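## Task

Remove the front cooling block (the one beside the handle) from the drawer of cooler COLD and set it on deck slot D2, lying level and held between that slot's locators, with each of its 3 loose tubes still seated in its original bore. Then close the drawer completely; COLD's lamp stays on until it is. The back block must remain level in its own place with every tube seated, plate P1 must still be on D1 as it is now, and COLD must finish upright, barely rotated and no more than a finger's width from where it began. Nothing counts if it stays in place only because the robot holds it: release everything and pull the arms away at the end. Nothing may leave the table.

## Robot and tools

Scene: cooler COLD (loose on the table, so tugging the drawer can drag it) has a drawer with a handle and a lamp that glows while the drawer is open. Inside sit two blocks carrying loose tubes in bores. D1 is the deck slot beside COLD, D2 the next one out; plate P1 occupies one of them. Loose items may get a brief shove now and then, and a held part may be tugged.

Robot: two arms, left_arm and right_arm, each with a parallel gripper. Joint order (base outward) and ranges in rad: waist -2.880 to 2.880, shoulder 0.000 to 3.142, elbow 0.000 to 3.019, wrist pitch -1.693 to 1.571, wrist yaw -1.571 to 1.571, wrist roll -2.094 to 2.094. One arm can do the job while the other is parked clear. Never let the arms collide or lean on each other.

Frames: one shared scene frame. Origin on the tabletop midway between the arms, +x out over the table, +z up, left_arm on the +y side. Arm names do not correspond to image sides. In a gripper's own frame the fingers extend along +z and close along y; end_effector_position is between the pads, roughly 1 cm short of the tips.

Row format (used by execute_actions and move): 16 numbers covering both arms, always all 16 even if one arm idles. First left_arm: x, y, z (absolute target position in metres, scene frame), qw, qx, qy, qz (absolute target orientation, w first), opening; then the same 8 for right_arm. Opening runs -1 (closed) to +1 (fully open, 0.094 m). Optionally add 12 values from 0 to 1 (28 total): stiffness multipliers on each joint's position gain, left_arm's 6 then right_arm's 6 in joint order; they persist until rewritten.

execute_actions(actions): a list of up to 15 actions; each action is a list of up to 15 rows, one row per 1/30 s step; a short action repeats its final row to fill 15 steps. An empty list just returns state and images. If a target is over 0.6 m from its gripper's current position along any of that gripper's axes, the action is rejected for both arms; a malformed action, or a first action failing that test against the last reported state, rejects the entire call.

Controller behaviour: every step the command is clipped to at most 70 mm and 16 degrees away from the measured pose, then solved by damped inverse kinematics, position taking priority over orientation. Long moves need several actions, since the arm halts at its final clipped pose. Expect endings a centimetre or more off, usually low; commands of only a few mm may do nothing. To hold orientation, resend your own fixed quaternion rather than the drifted reported one. To keep an arm still, resend its last reported pose and its intended opening in every call.

move(target, speed, blocking): target is one row of absolute poses. Both grippers follow straight paths that end together, lasting 0.5 to 10 s (cut off at 10 s). speed is m/s, 0.002 to 0.5, default 0.25; rotation is capped at twice that in rad/s, taking the shorter direction. Paths ignore obstacles and the other arm; real motion can lag, wander, or exceed speed near full reach. Faster contact strikes harder, and aiming deeper past a contact pushes harder. Opening is applied at the start. With blocking=false the result comes after 0.5 s and motion continues; new rows or moves are refused until a result shows it finished, so use wait or stop. The move: line gives the ending (done, off_target, moving, held, fault) and limits (paced: pose was clipped; held: some steps were blocked, after which the arm may surge), plus each gripper's distance from target. If only one arm is named, the other is done.

wait(seconds, 0 to 10): arms keep their last command; returns early if a running move ends. stop(): brakes a running move, needing room to decelerate; fingers keep moving. zoom_image(camera, region [x0, y0, x1, y1] in pixels, at most 504 by 504): sharper crop of that camera's latest frame. finished_scene(scene): permanently ends the scene once the robot has held its last command, and reports success; call it only when everything is settled, grippers open and away. Replying with no tool call ends all scenes.

Results: per-arm state line (position, quaternion; reported position can err, more at long reach); Hand target lines (where the controller is heading); step readings of end_effector_position, with HELD marking steps where an arm was held back; pose unreachable lines (clearance check altered or blocked that arm); grip_measured on the opening scale (each gripper biased up to about 1 mm); last Joint positions value is opening in metres; joint torques (biased, scaled, noisy, affected by friction); FAULT lines; MOTOR HOT from 85 °C, and at 100 °C an OVER-TEMPERATURE FAULT drops that arm. Holding loads heats motors, also while you think; the sim keeps running during replies with the last command held.

Gripping: command about 0.03 below grip_measured for a firm hold, less for a light one. Pad force is roughly 50 to 62 N, lower on parts under about 2 mm, with a brief spike on first contact.

Cameras (all 896x504, returned in this order): cam_head_left, cam_head_right, cam_high, cam_low, cam_left_wrist, cam_right_wrist. Calibration uses OpenCV conventions (K, D, T_world_to_cam); fixed cameras may be off by a couple of degrees and some mm.

Avoid: tilting a block so tubes spill, dropping anything, knocking items off the table (ends the scene), slamming the drawer, dragging or twisting COLD, hard pushes, arm collisions, and long hot holds.

Each tool is called after "Call:" as name(argument=value, ...), one argument or row to a line, values as JSON.

## Session

Call:
execute_actions(
  actions=[],
)

Scene clock: 0.00 s.
left_arm: end_effector_position=(+0.5348, +0.3501, +0.4949) grip_measured=+1.000 end_effector_quat_wxyz=(+0.710, +0.008, +0.704, -0.017) | right_arm: end_effector_position=(+0.1836, +0.1279, +0.1626) grip_measured=+1.000 end_effector_quat_wxyz=(-0.316, +0.831, -0.454, +0.062)
Joint positions: left_arm=[-0.014  1.052  1.052  0.009 -0.008 -0.014  0.094] | right_arm=[ 1.194  1.122  0.739 -0.554  0.18  -1.024  0.094]
Joint velocities: left_arm=[-0.005  0.005  0.007 -0.012 -0.022 -0.022  0.   ] | right_arm=[-0.005 -0.005  0.012  0.002  0.022  0.081  0.   ]
Joint torques (N m, as the arm reports them, + toward a larger angle): no reading
Hand target (left_arm): +0.535, +0.350, +0.513; +0.721, +0.007, +0.693, -0.018
Hand target (right_arm): +0.186, +0.135, +0.172; -0.325, +0.828, -0.453, +0.061
Joint stiffness scale: left_arm=[1. 1. 1. 1. 1. 1.] | right_arm=[1. 1. 1. 1. 1. 1.]
camera_calibration (this result's frames):
cam_right_wrist: T_world_to_cam=[[0.720503, 0.391189, 0.572579, -0.273928], [0.254655, -0.917263, 0.306235, 0.0267392], [0.645001, -0.0748331, -0.760509, 0.134522], [0, 0, 0, 1]] pos_world=[0.103789, 0.141751, 0.250962]

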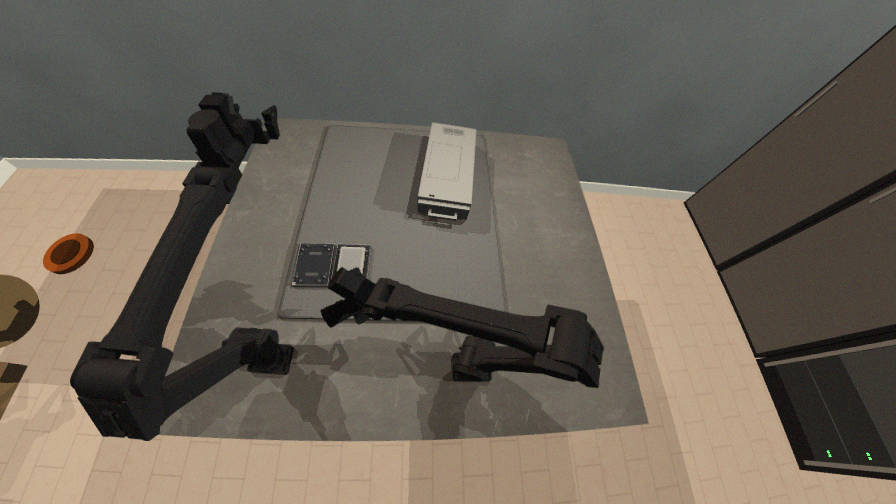

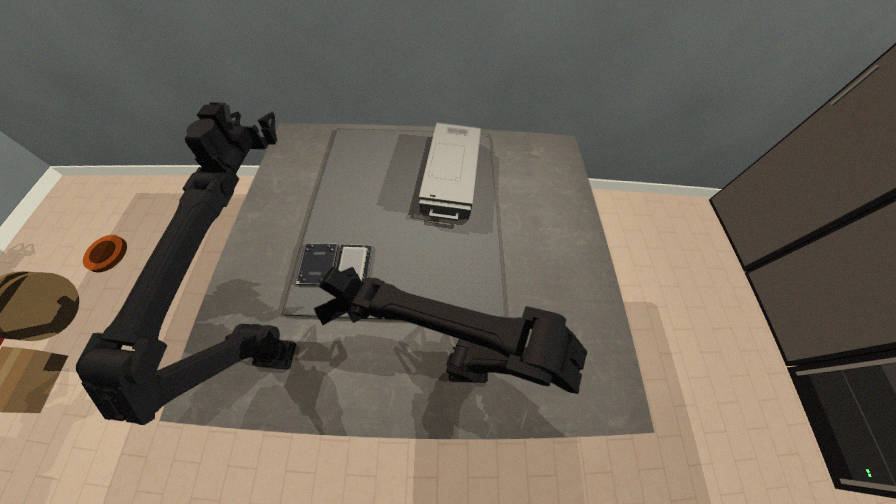

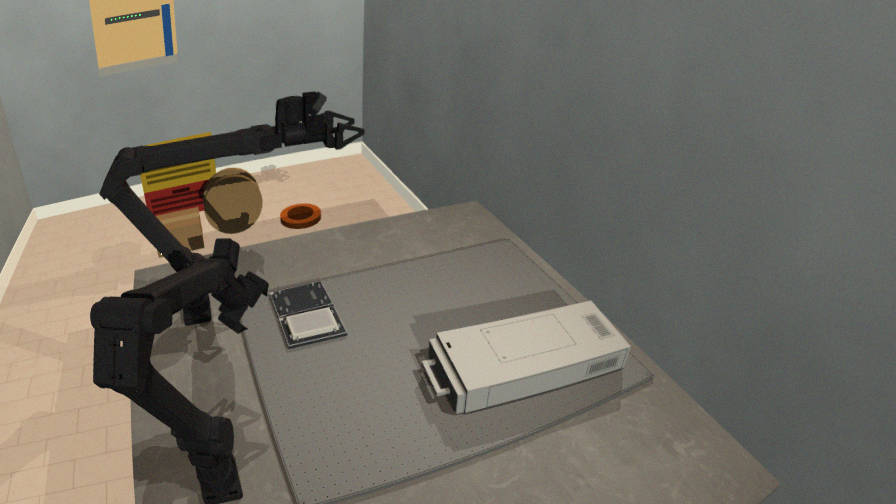

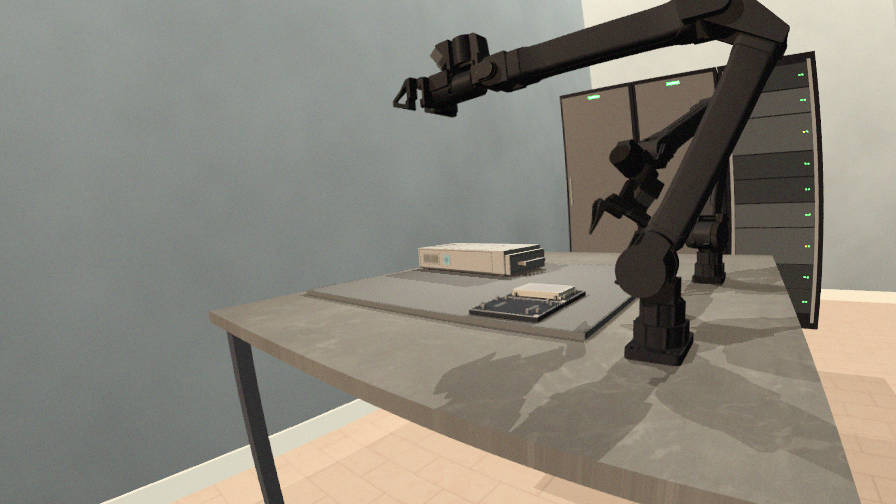

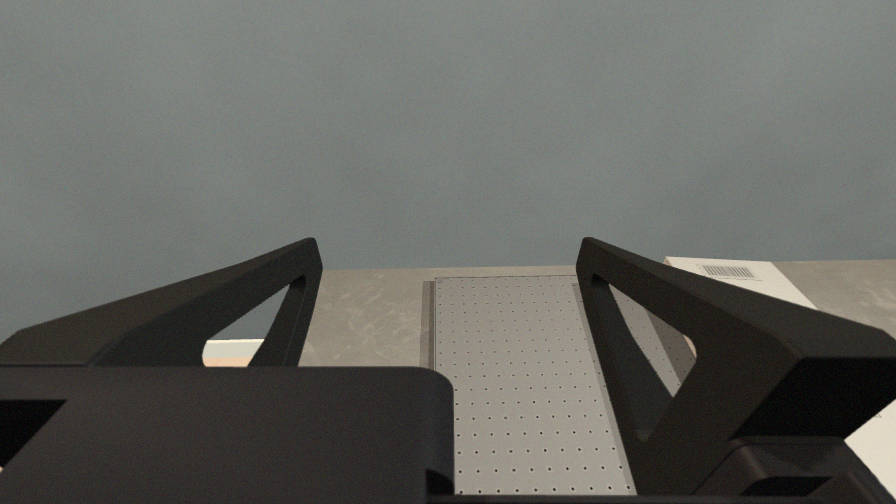

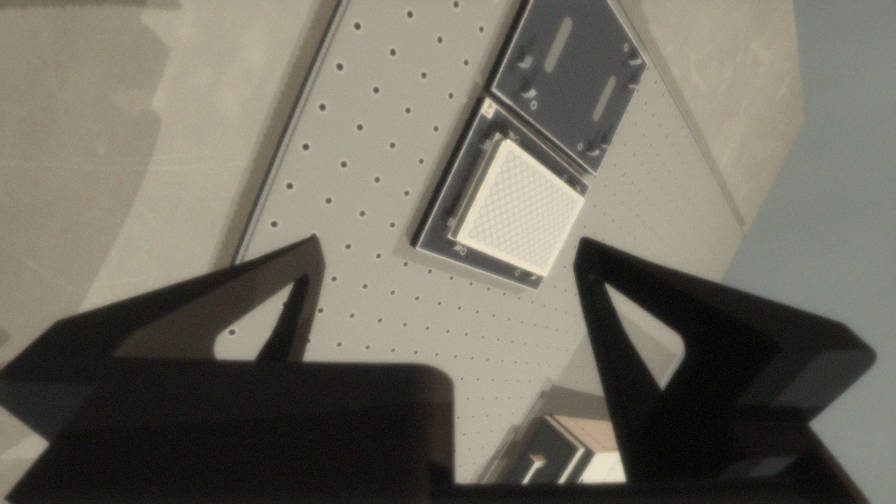

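Call:
move(
  target=[0.62,-0.06,0.22,0.2,0,0.98,0,-1, 0.42,-0.14,0.12,0.376,-0.537,0.618,-0.433,0.2],
  speed=0.3,
)

Scene clock: 6.87 s.
left_arm: end_effector_position=(+0.6150, -0.0563, +0.1951) grip_measured=-0.997 end_effector_quat_wxyz=(+0.189, +0.002, +0.982, +0.015) | right_arm: end_effector_position=(+0.4223, -0.1369, +0.1186) grip_measured=+0.203 end_effector_quat_wxyz=(+0.382, -0.537, +0.614, -0.433)
Joint positions: left_arm=[-0.648  2.155  2.198 -1.329 -0.258 -0.637  0.   ] | right_arm=[ 0.469  1.351  0.403  0.549  0.543 -1.352  0.057]
Joint velocities: left_arm=[ 0.005  0.005  0.022 -0.017  0.022 -0.007 -0.001] | right_arm=[ 0.005 -0.005 -0.017 -0.002  0.022  0.037  0.001]
Joint torques (N m, as the arm reports them, + toward a larger angle): left_arm=[ -0.74 -23.34  11.53  -0.04   0.05  -0.08] | right_arm=[-1.49 -6.73  6.71  1.68  0.16 -0.12]
Hand target (left_arm): +0.617, -0.064, +0.216; +0.201, -0.003, +0.980, +0.002
Hand target (right_arm): +0.423, -0.142, +0.119; +0.381, -0.536, +0.612, -0.440
Off the commanded pose (left_arm): 0.026 m, 2 deg.
Off the commanded pose (right_arm): 0.004 m, 1 deg.
Joint stiffness scale: left_arm=[1. 1. 1. 1. 1. 1.] | right_arm=[1. 1. 1. 1. 1. 1.]
move: off_target (left_arm)
camera_calibration (this result's frames):
cam_left_wrist: T_world_to_cam=[[0.00118703, -0.999784, -0.0207593, -0.0526269], [-0.972882, -0.00595625, 0.231227, 0.561778], [-0.231301, 0.0199219, -0.972678, 0.459474], [0, 0, 0, 1]] pos_world=[0.652883, -0.058423, 0.31593]
cam_right_wrist: T_world_to_cam=[[0.338369, -0.0504197, 0.939662, -0.259863], [-0.642078, -0.742369, 0.191377, 0.152821], [0.687926, -0.668092, -0.283568, -0.228674], [0, 0, 0, 1]] pos_world=[0.343363, -0.0524279, 0.150092]

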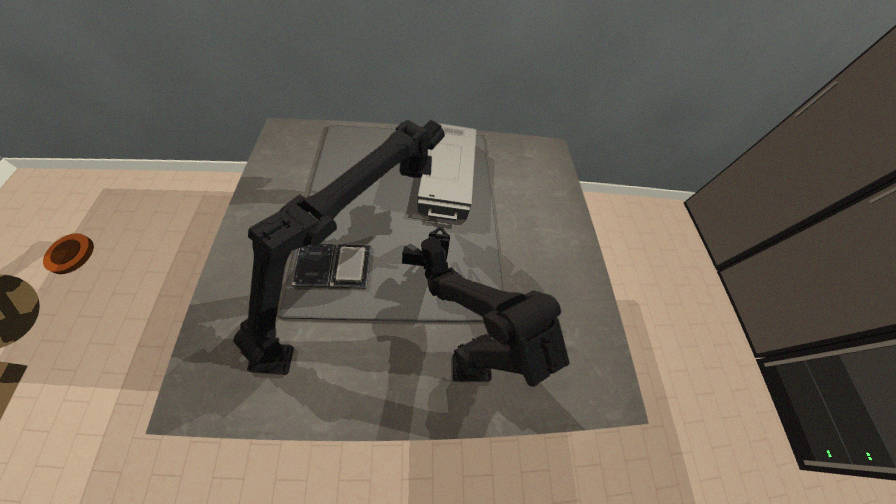

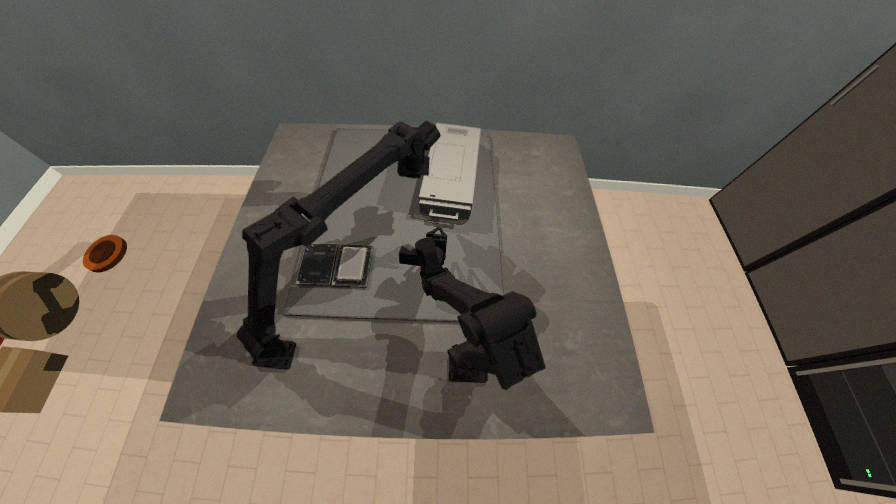

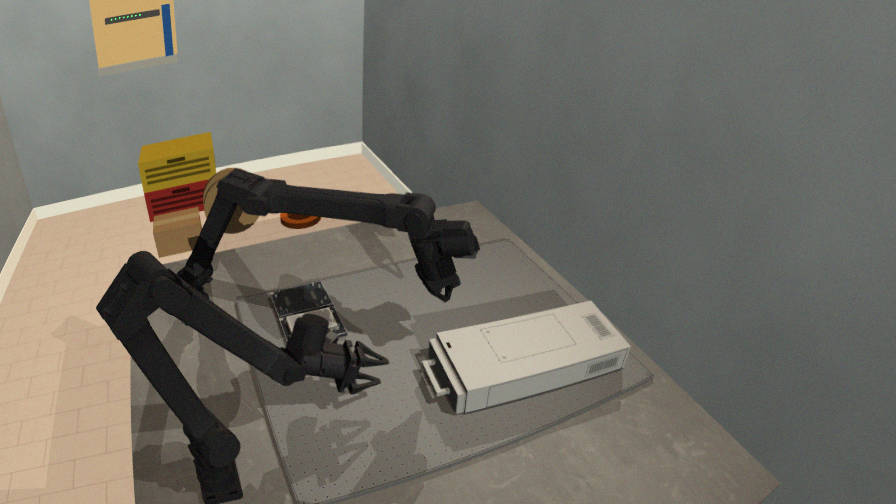

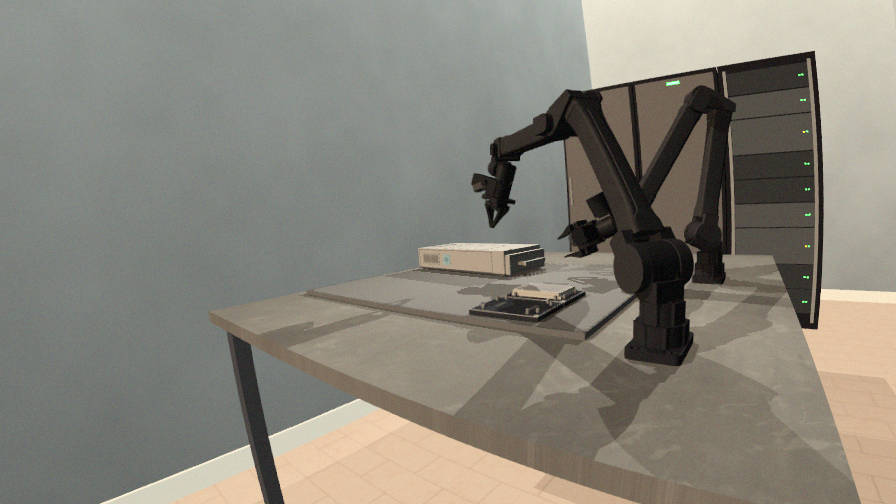

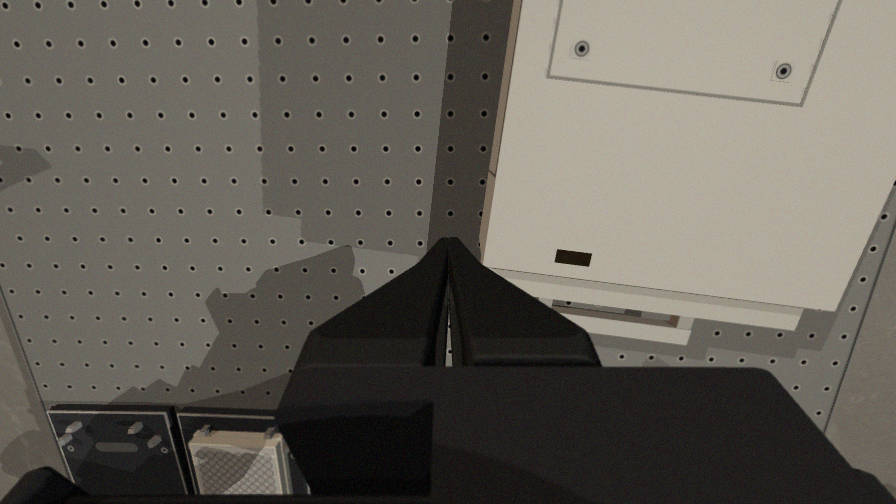

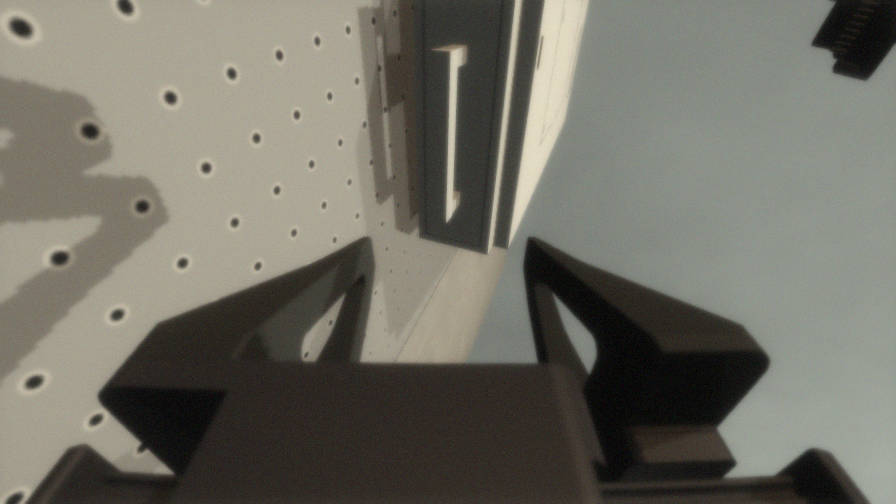

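Call:
move(
  target=[0.64,-0.11,0.19,0.2,0,0.98,0,-1,0.50,-0.148,0.085,0.376,-0.537,0.618,-0.433,0.2],
)

Scene clock: 14.93 s.
left_arm: end_effector_position=(+0.6377, -0.1014, +0.1781) grip_measured=-0.997 end_effector_quat_wxyz=(+0.193, +0.003, +0.981, +0.008) | right_arm: end_effector_position=(+0.4869, -0.1479, +0.0739) grip_measured=+0.203 end_effector_quat_wxyz=(+0.364, -0.546, +0.624, -0.424)
Joint positions: left_arm=[-0.675  2.34   2.479 -1.417 -0.258 -0.66   0.   ] | right_arm=[ 0.363  1.617  0.54   0.647  0.448 -1.384  0.057]
Joint velocities: left_arm=[ 0.005  0.005 -0.007 -0.037 -0.007 -0.037  0.   ] | right_arm=[-0.005 -0.015  0.007 -0.012 -0.051  0.066 -0.   ]
Joint torques (N m, as the arm reports them, + toward a larger angle): left_arm=[ -0.78 -25.02  11.56  -0.07  -0.05  -0.04] | right_arm=[ -1.47 -10.37   8.47   1.66   0.01  -0.13]
Hand target (left_arm): +0.638, -0.110, +0.190; +0.200, +0.000, +0.980, -0.001
Hand target (right_arm): +0.500, -0.149, +0.086; +0.375, -0.538, +0.617, -0.435
Off the commanded pose (left_arm): 0.015 m, 1 deg.
Off the commanded pose (right_arm): 0.017 m, 2 deg.
Joint stiffness scale: left_arm=[1. 1. 1. 1. 1. 1.] | right_arm=[1. 1. 1. 1. 1. 1.]
move: off_target (left_arm, right_arm)
camera_calibration (this result's frames):
cam_left_wrist: T_world_to_cam=[[-0.00421706, -0.999962, -0.00756516, -0.0970375], [-0.974276, 0.00240392, 0.225343, 0.590337], [-0.225317, 0.00832084, -0.97425, 0.44442], [0, 0, 0, 1]] pos_world=[0.674878, -0.102151, 0.299214]
cam_right_wrist: T_world_to_cam=[[0.3822, -0.0467481, 0.922896, -0.259796], [-0.637966, -0.735869, 0.226927, 0.191013], [0.668523, -0.675508, -0.311073, -0.282779], [0, 0, 0, 1]] pos_world=[0.410198, -0.0626041, 0.108454]

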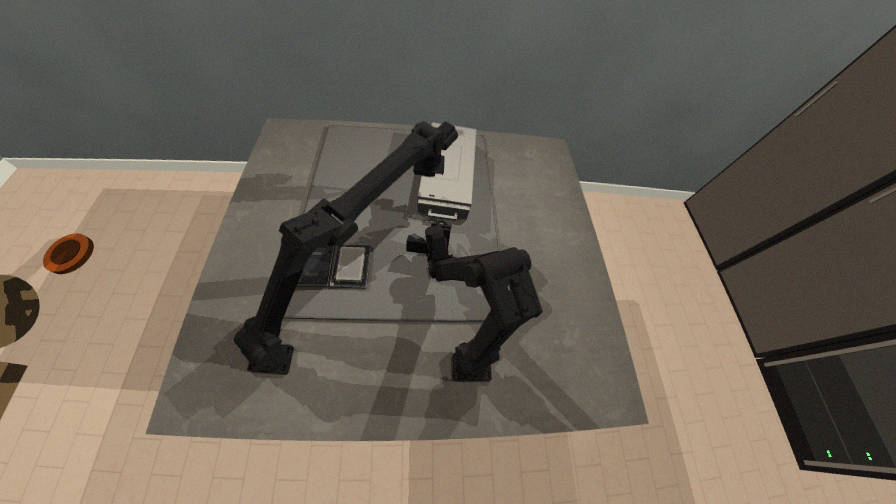

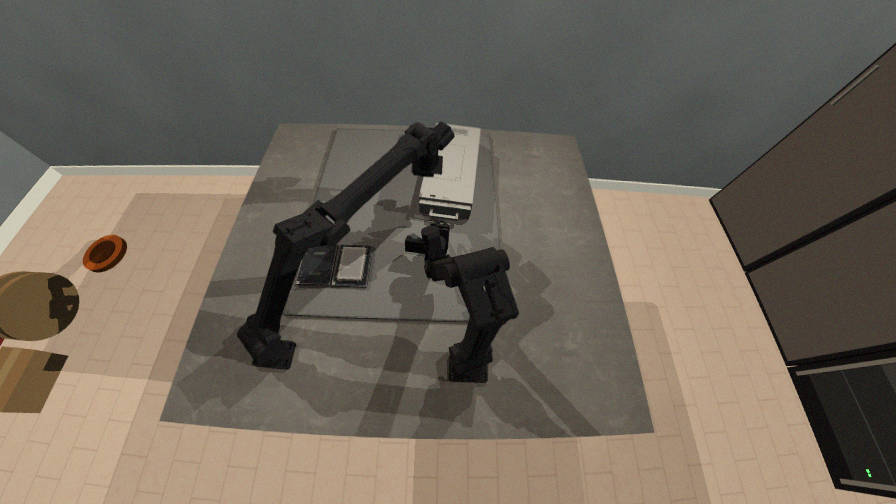

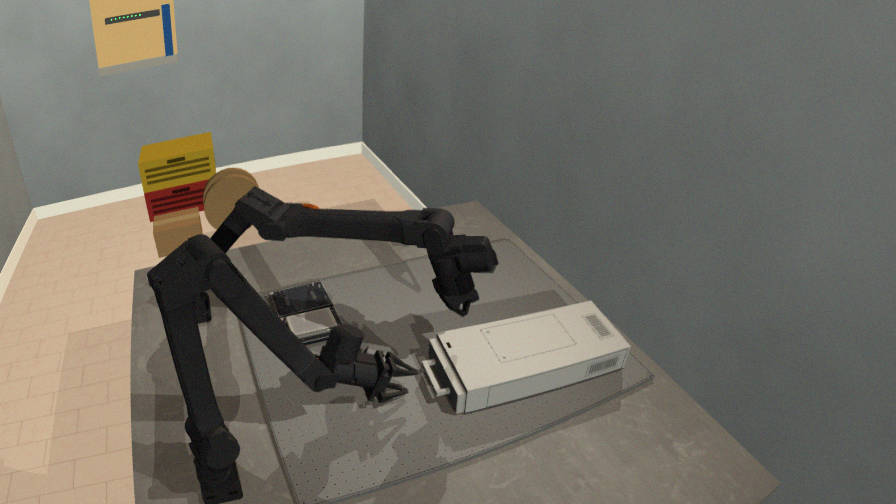

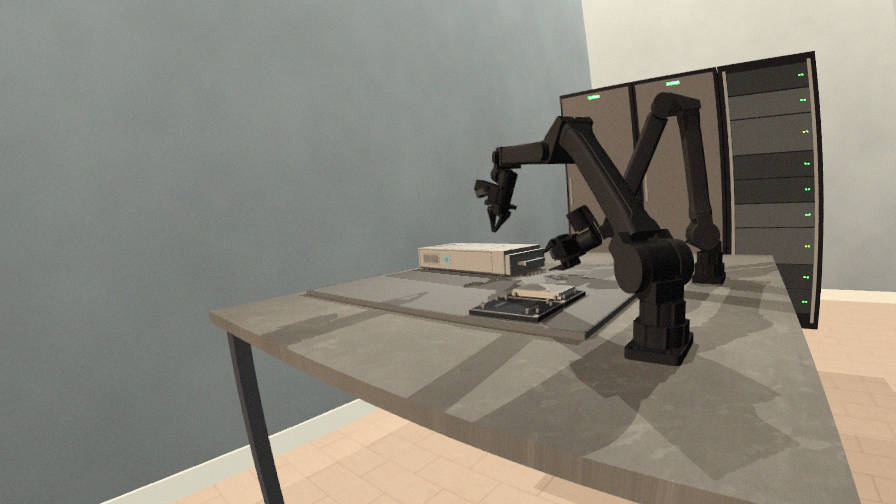

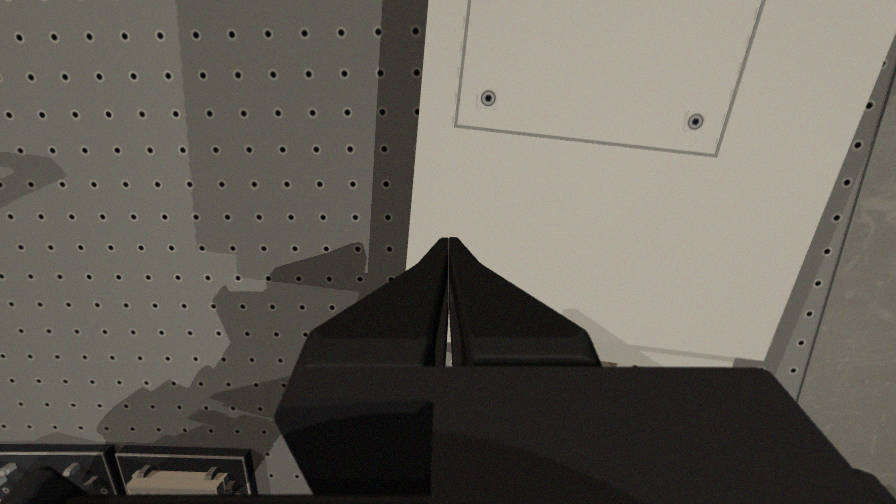

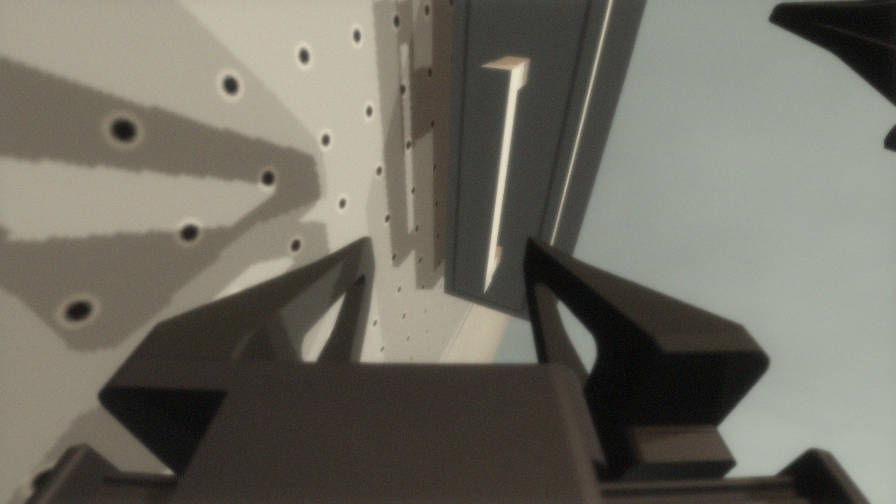

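Call:
move(
  target=[0.65,-0.145,0.11,0.2,0,0.98,0,-1,0.55,-0.157,0.088,0.376,-0.537,0.618,-0.433,0.2],
  speed=0.1,
)

Scene clock: 17.83 s.
left_arm: end_effector_position=(+0.6444, -0.1338, +0.1215) grip_measured=-0.998 end_effector_quat_wxyz=(+0.196, +0.003, +0.981, +0.006) | right_arm: end_effector_position=(+0.5370, -0.1530, +0.0892) grip_measured=+0.203 end_effector_quat_wxyz=(+0.383, -0.535, +0.618, -0.429)
Joint positions: left_arm=[-0.702  2.449  2.531 -1.359 -0.267 -0.686  0.   ] | right_arm=[ 0.306  1.677  0.657  0.645  0.39  -1.407  0.057]
Joint velocities: left_arm=[-0.015  0.005  0.002  0.002  0.051 -0.081  0.001] | right_arm=[ 0.005 -0.024  0.032 -0.017 -0.007 -0.037 -0.   ]
Joint torques (N m, as the arm reports them, + toward a larger angle): left_arm=[  0.27 -23.61  10.82   1.15  -0.01  -0.14] | right_arm=[ -1.81 -11.17   9.43   0.4   -0.02  -0.14]
Hand target (left_arm): +0.649, -0.145, +0.110; +0.200, -0.000, +0.980, -0.001
Hand target (right_arm): +0.549, -0.158, +0.090; +0.376, -0.537, +0.618, -0.434
Off the commanded pose (left_arm): 0.017 m, 1 deg.
Off the commanded pose (right_arm): 0.014 m, 1 deg.
Joint stiffness scale: left_arm=[1. 1. 1. 1. 1. 1.] | right_arm=[1. 1. 1. 1. 1. 1.]
move: off_target (left_arm, right_arm)
camera_calibration (this result's frames):
cam_left_wrist: T_world_to_cam=[[-0.0049887, -0.999981, -0.00370431, -0.129804], [-0.975813, 0.00405848, 0.218568, 0.611724], [-0.218549, 0.00470508, -0.975815, 0.386405], [0, 0, 0, 1]] pos_world=[0.680729, -0.134103, 0.242876]
cam_right_wrist: T_world_to_cam=[[0.342769, -0.061616, 0.937397, -0.275663], [-0.643116, -0.742751, 0.18634, 0.221088], [0.684771, -0.666727, -0.294218, -0.323749], [0, 0, 0, 1]] pos_world=[0.458368, -0.0686241, 0.121955]

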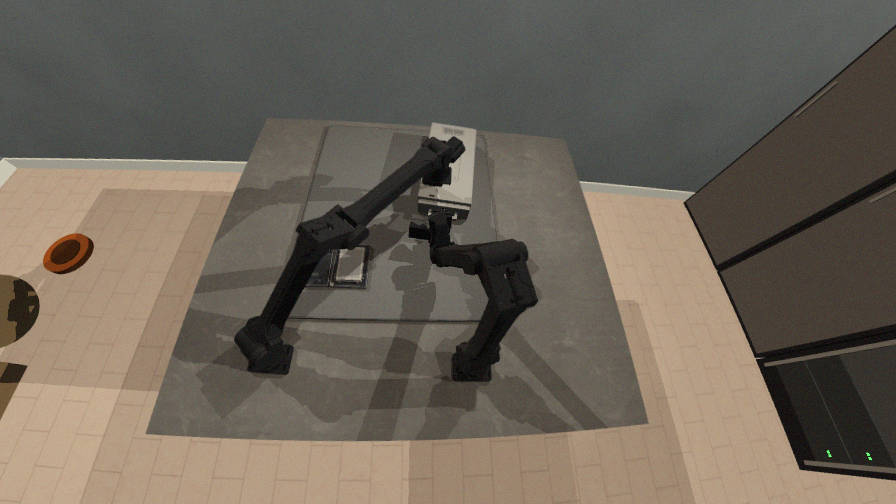

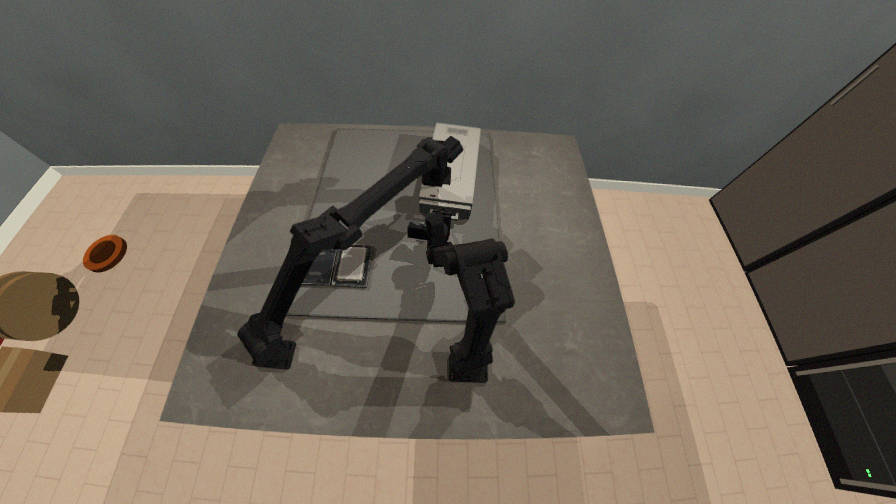

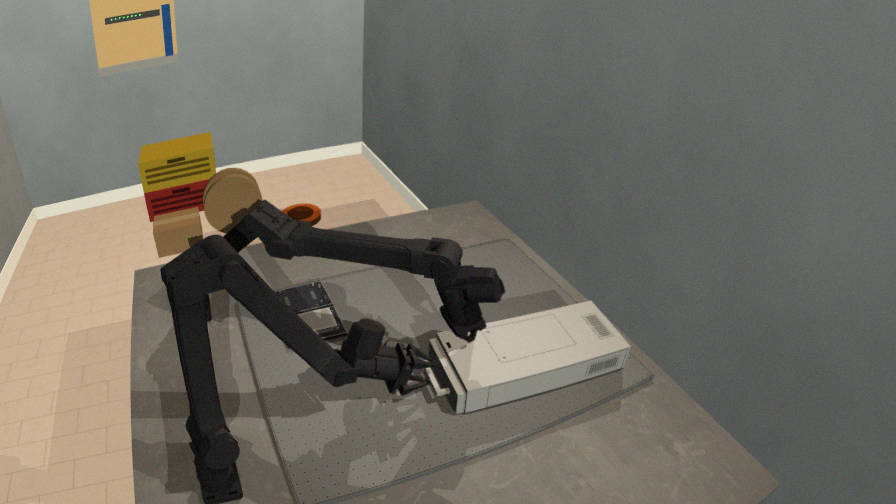

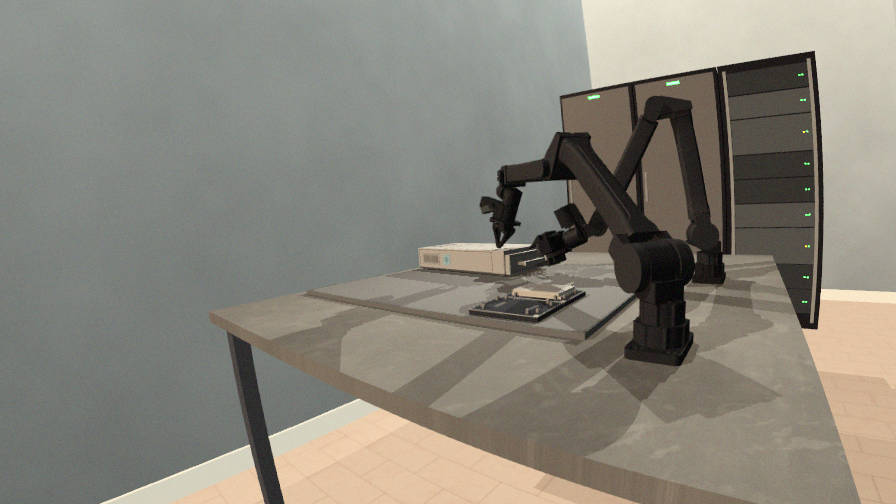

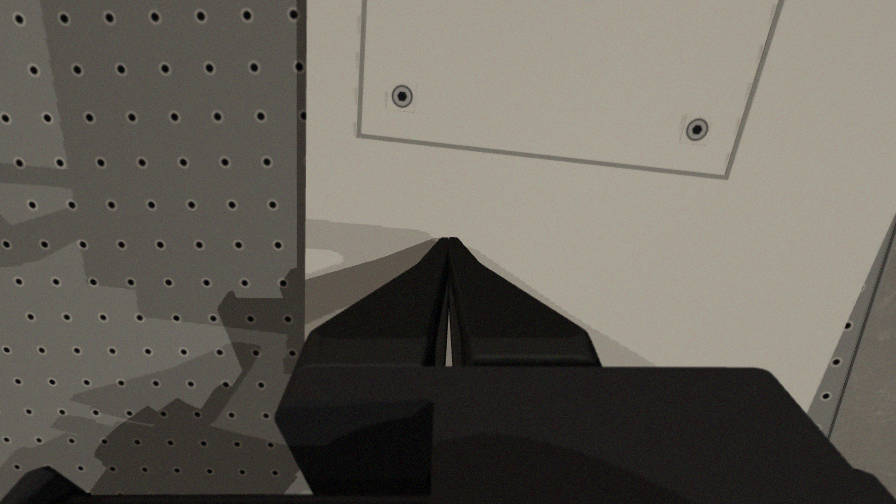

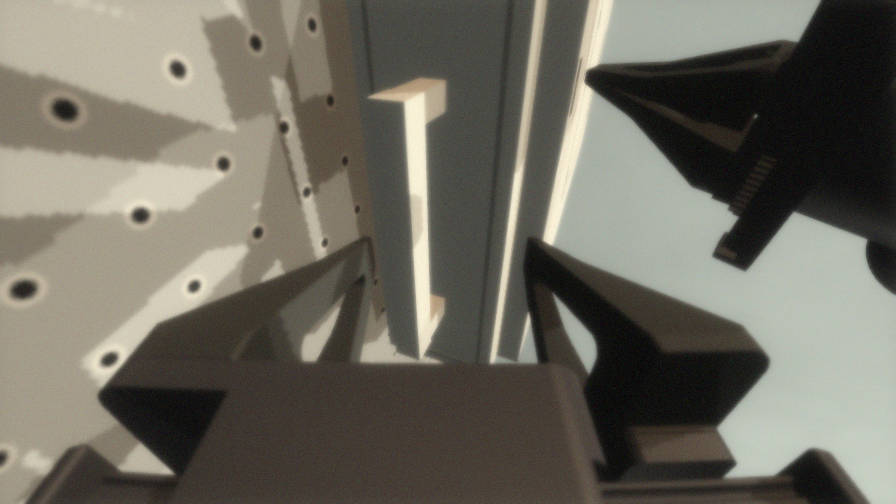

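Now a bit high; go lower and forward.

Call:
move(
  target=[0.65,-0.145,0.09,0.2,0,0.98,0,-1,0.575,-0.16,0.07,0.376,-0.537,0.618,-0.433,0.2],
  speed=0.08,
)

Scene clock: 20.17 s.
left_arm: end_effector_position=(+0.6506, -0.1393, +0.1216) grip_measured=-0.998 end_effector_quat_wxyz=(+0.209, +0.000, +0.978, -0.006) | right_arm: end_effector_position=(+0.5465, -0.1521, +0.0638) grip_measured=+0.201 end_effector_quat_wxyz=(+0.371, -0.548, +0.622, -0.419)
Joint positions: left_arm=[-0.702  2.449  2.525 -1.317 -0.267 -0.686  0.   ] | right_arm=[ 0.298  1.748  0.687  0.647  0.374 -1.41   0.056]
Joint velocities: left_arm=[ 0.005 -0.015 -0.017  0.022  0.022 -0.051 -0.   ] | right_arm=[-0.015 -0.005 -0.007  0.022  0.037 -0.022 -0.   ]
Joint torques (N m, as the arm reports them, + toward a larger angle): left_arm=[ -0.18 -23.92   7.3    1.63  -0.05  -0.07] | right_arm=[ -2.61 -10.11  11.54   1.43  -0.12  -0.19]
Hand target (left_arm): +0.649, -0.144, +0.090; +0.200, -0.000, +0.980, +0.000
Hand target (right_arm): +0.573, -0.161, +0.071; +0.376, -0.537, +0.618, -0.434
Off the commanded pose (left_arm): 0.032 m, 1 deg.
Off the commanded pose (right_arm): 0.030 m, 2 deg.
Joint stiffness scale: left_arm=[1. 1. 1. 1. 1. 1.] | right_arm=[1. 1. 1. 1. 1. 1.]
move: off_target (left_arm, right_arm)
camera_calibration (this result's frames):
cam_left_wrist: T_world_to_cam=[[-0.00485383, -0.999788, 0.020019, -0.13826], [-0.981243, 0.00861994, 0.192583, 0.625068], [-0.192715, -0.0187087, -0.981076, 0.368479], [0, 0, 0, 1]] pos_world=[0.683683, -0.136725, 0.243896]
cam_right_wrist: T_world_to_cam=[[0.379864, -0.0518661, 0.923587, -0.27303], [-0.629411, -0.746167, 0.216969, 0.222633], [0.677897, -0.663735, -0.316087, -0.331584], [0, 0, 0, 1]] pos_world=[0.468622, -0.068124, 0.0990529]

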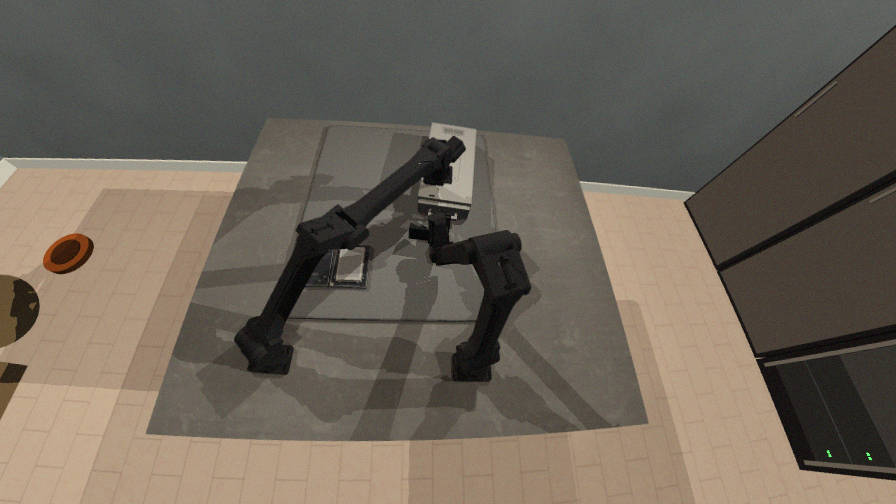

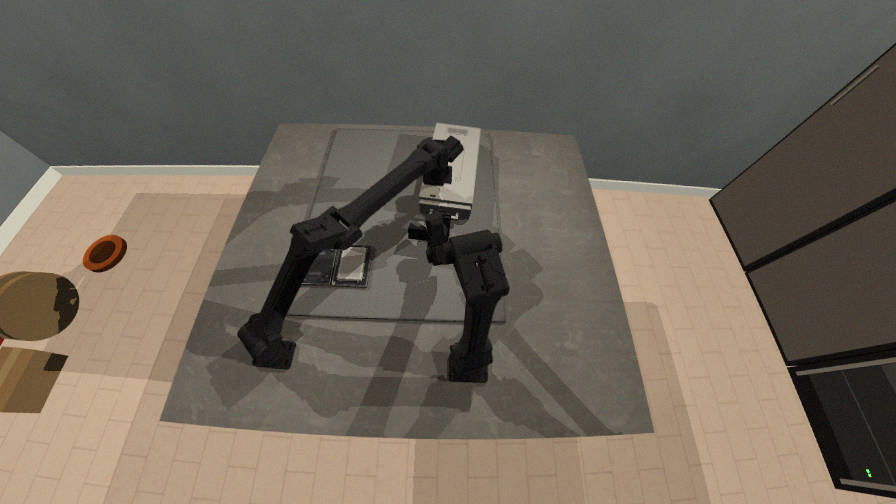

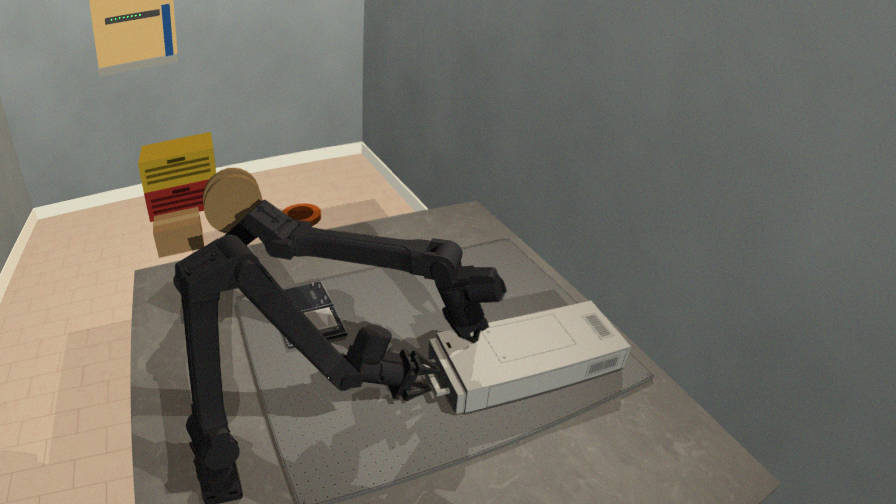

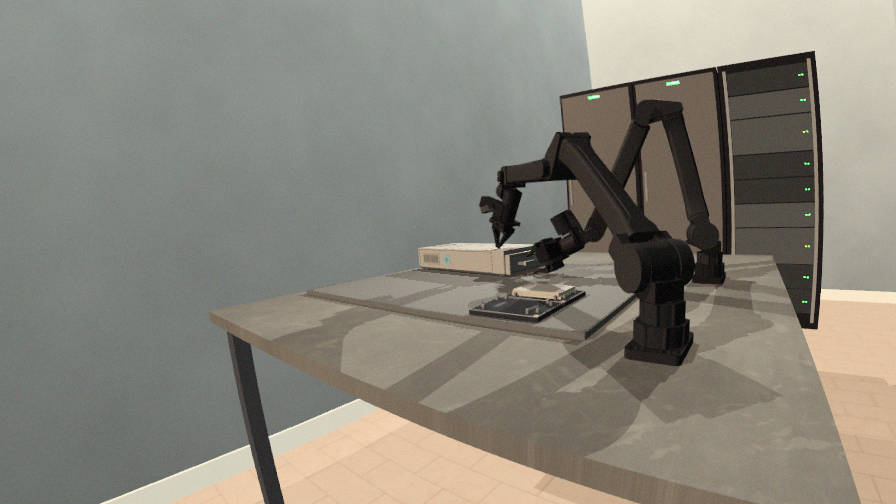

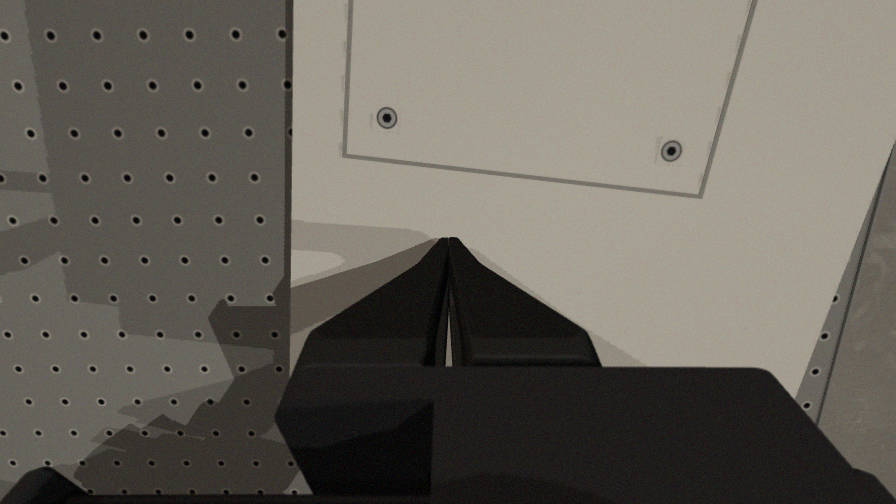

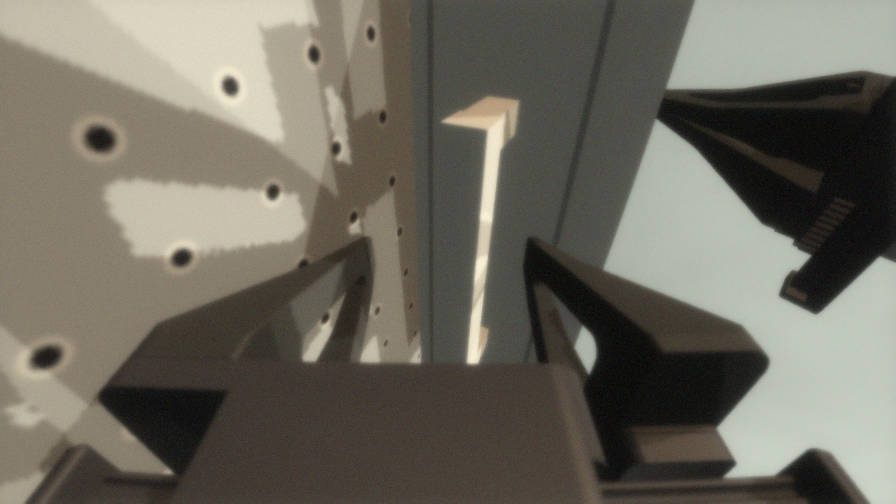

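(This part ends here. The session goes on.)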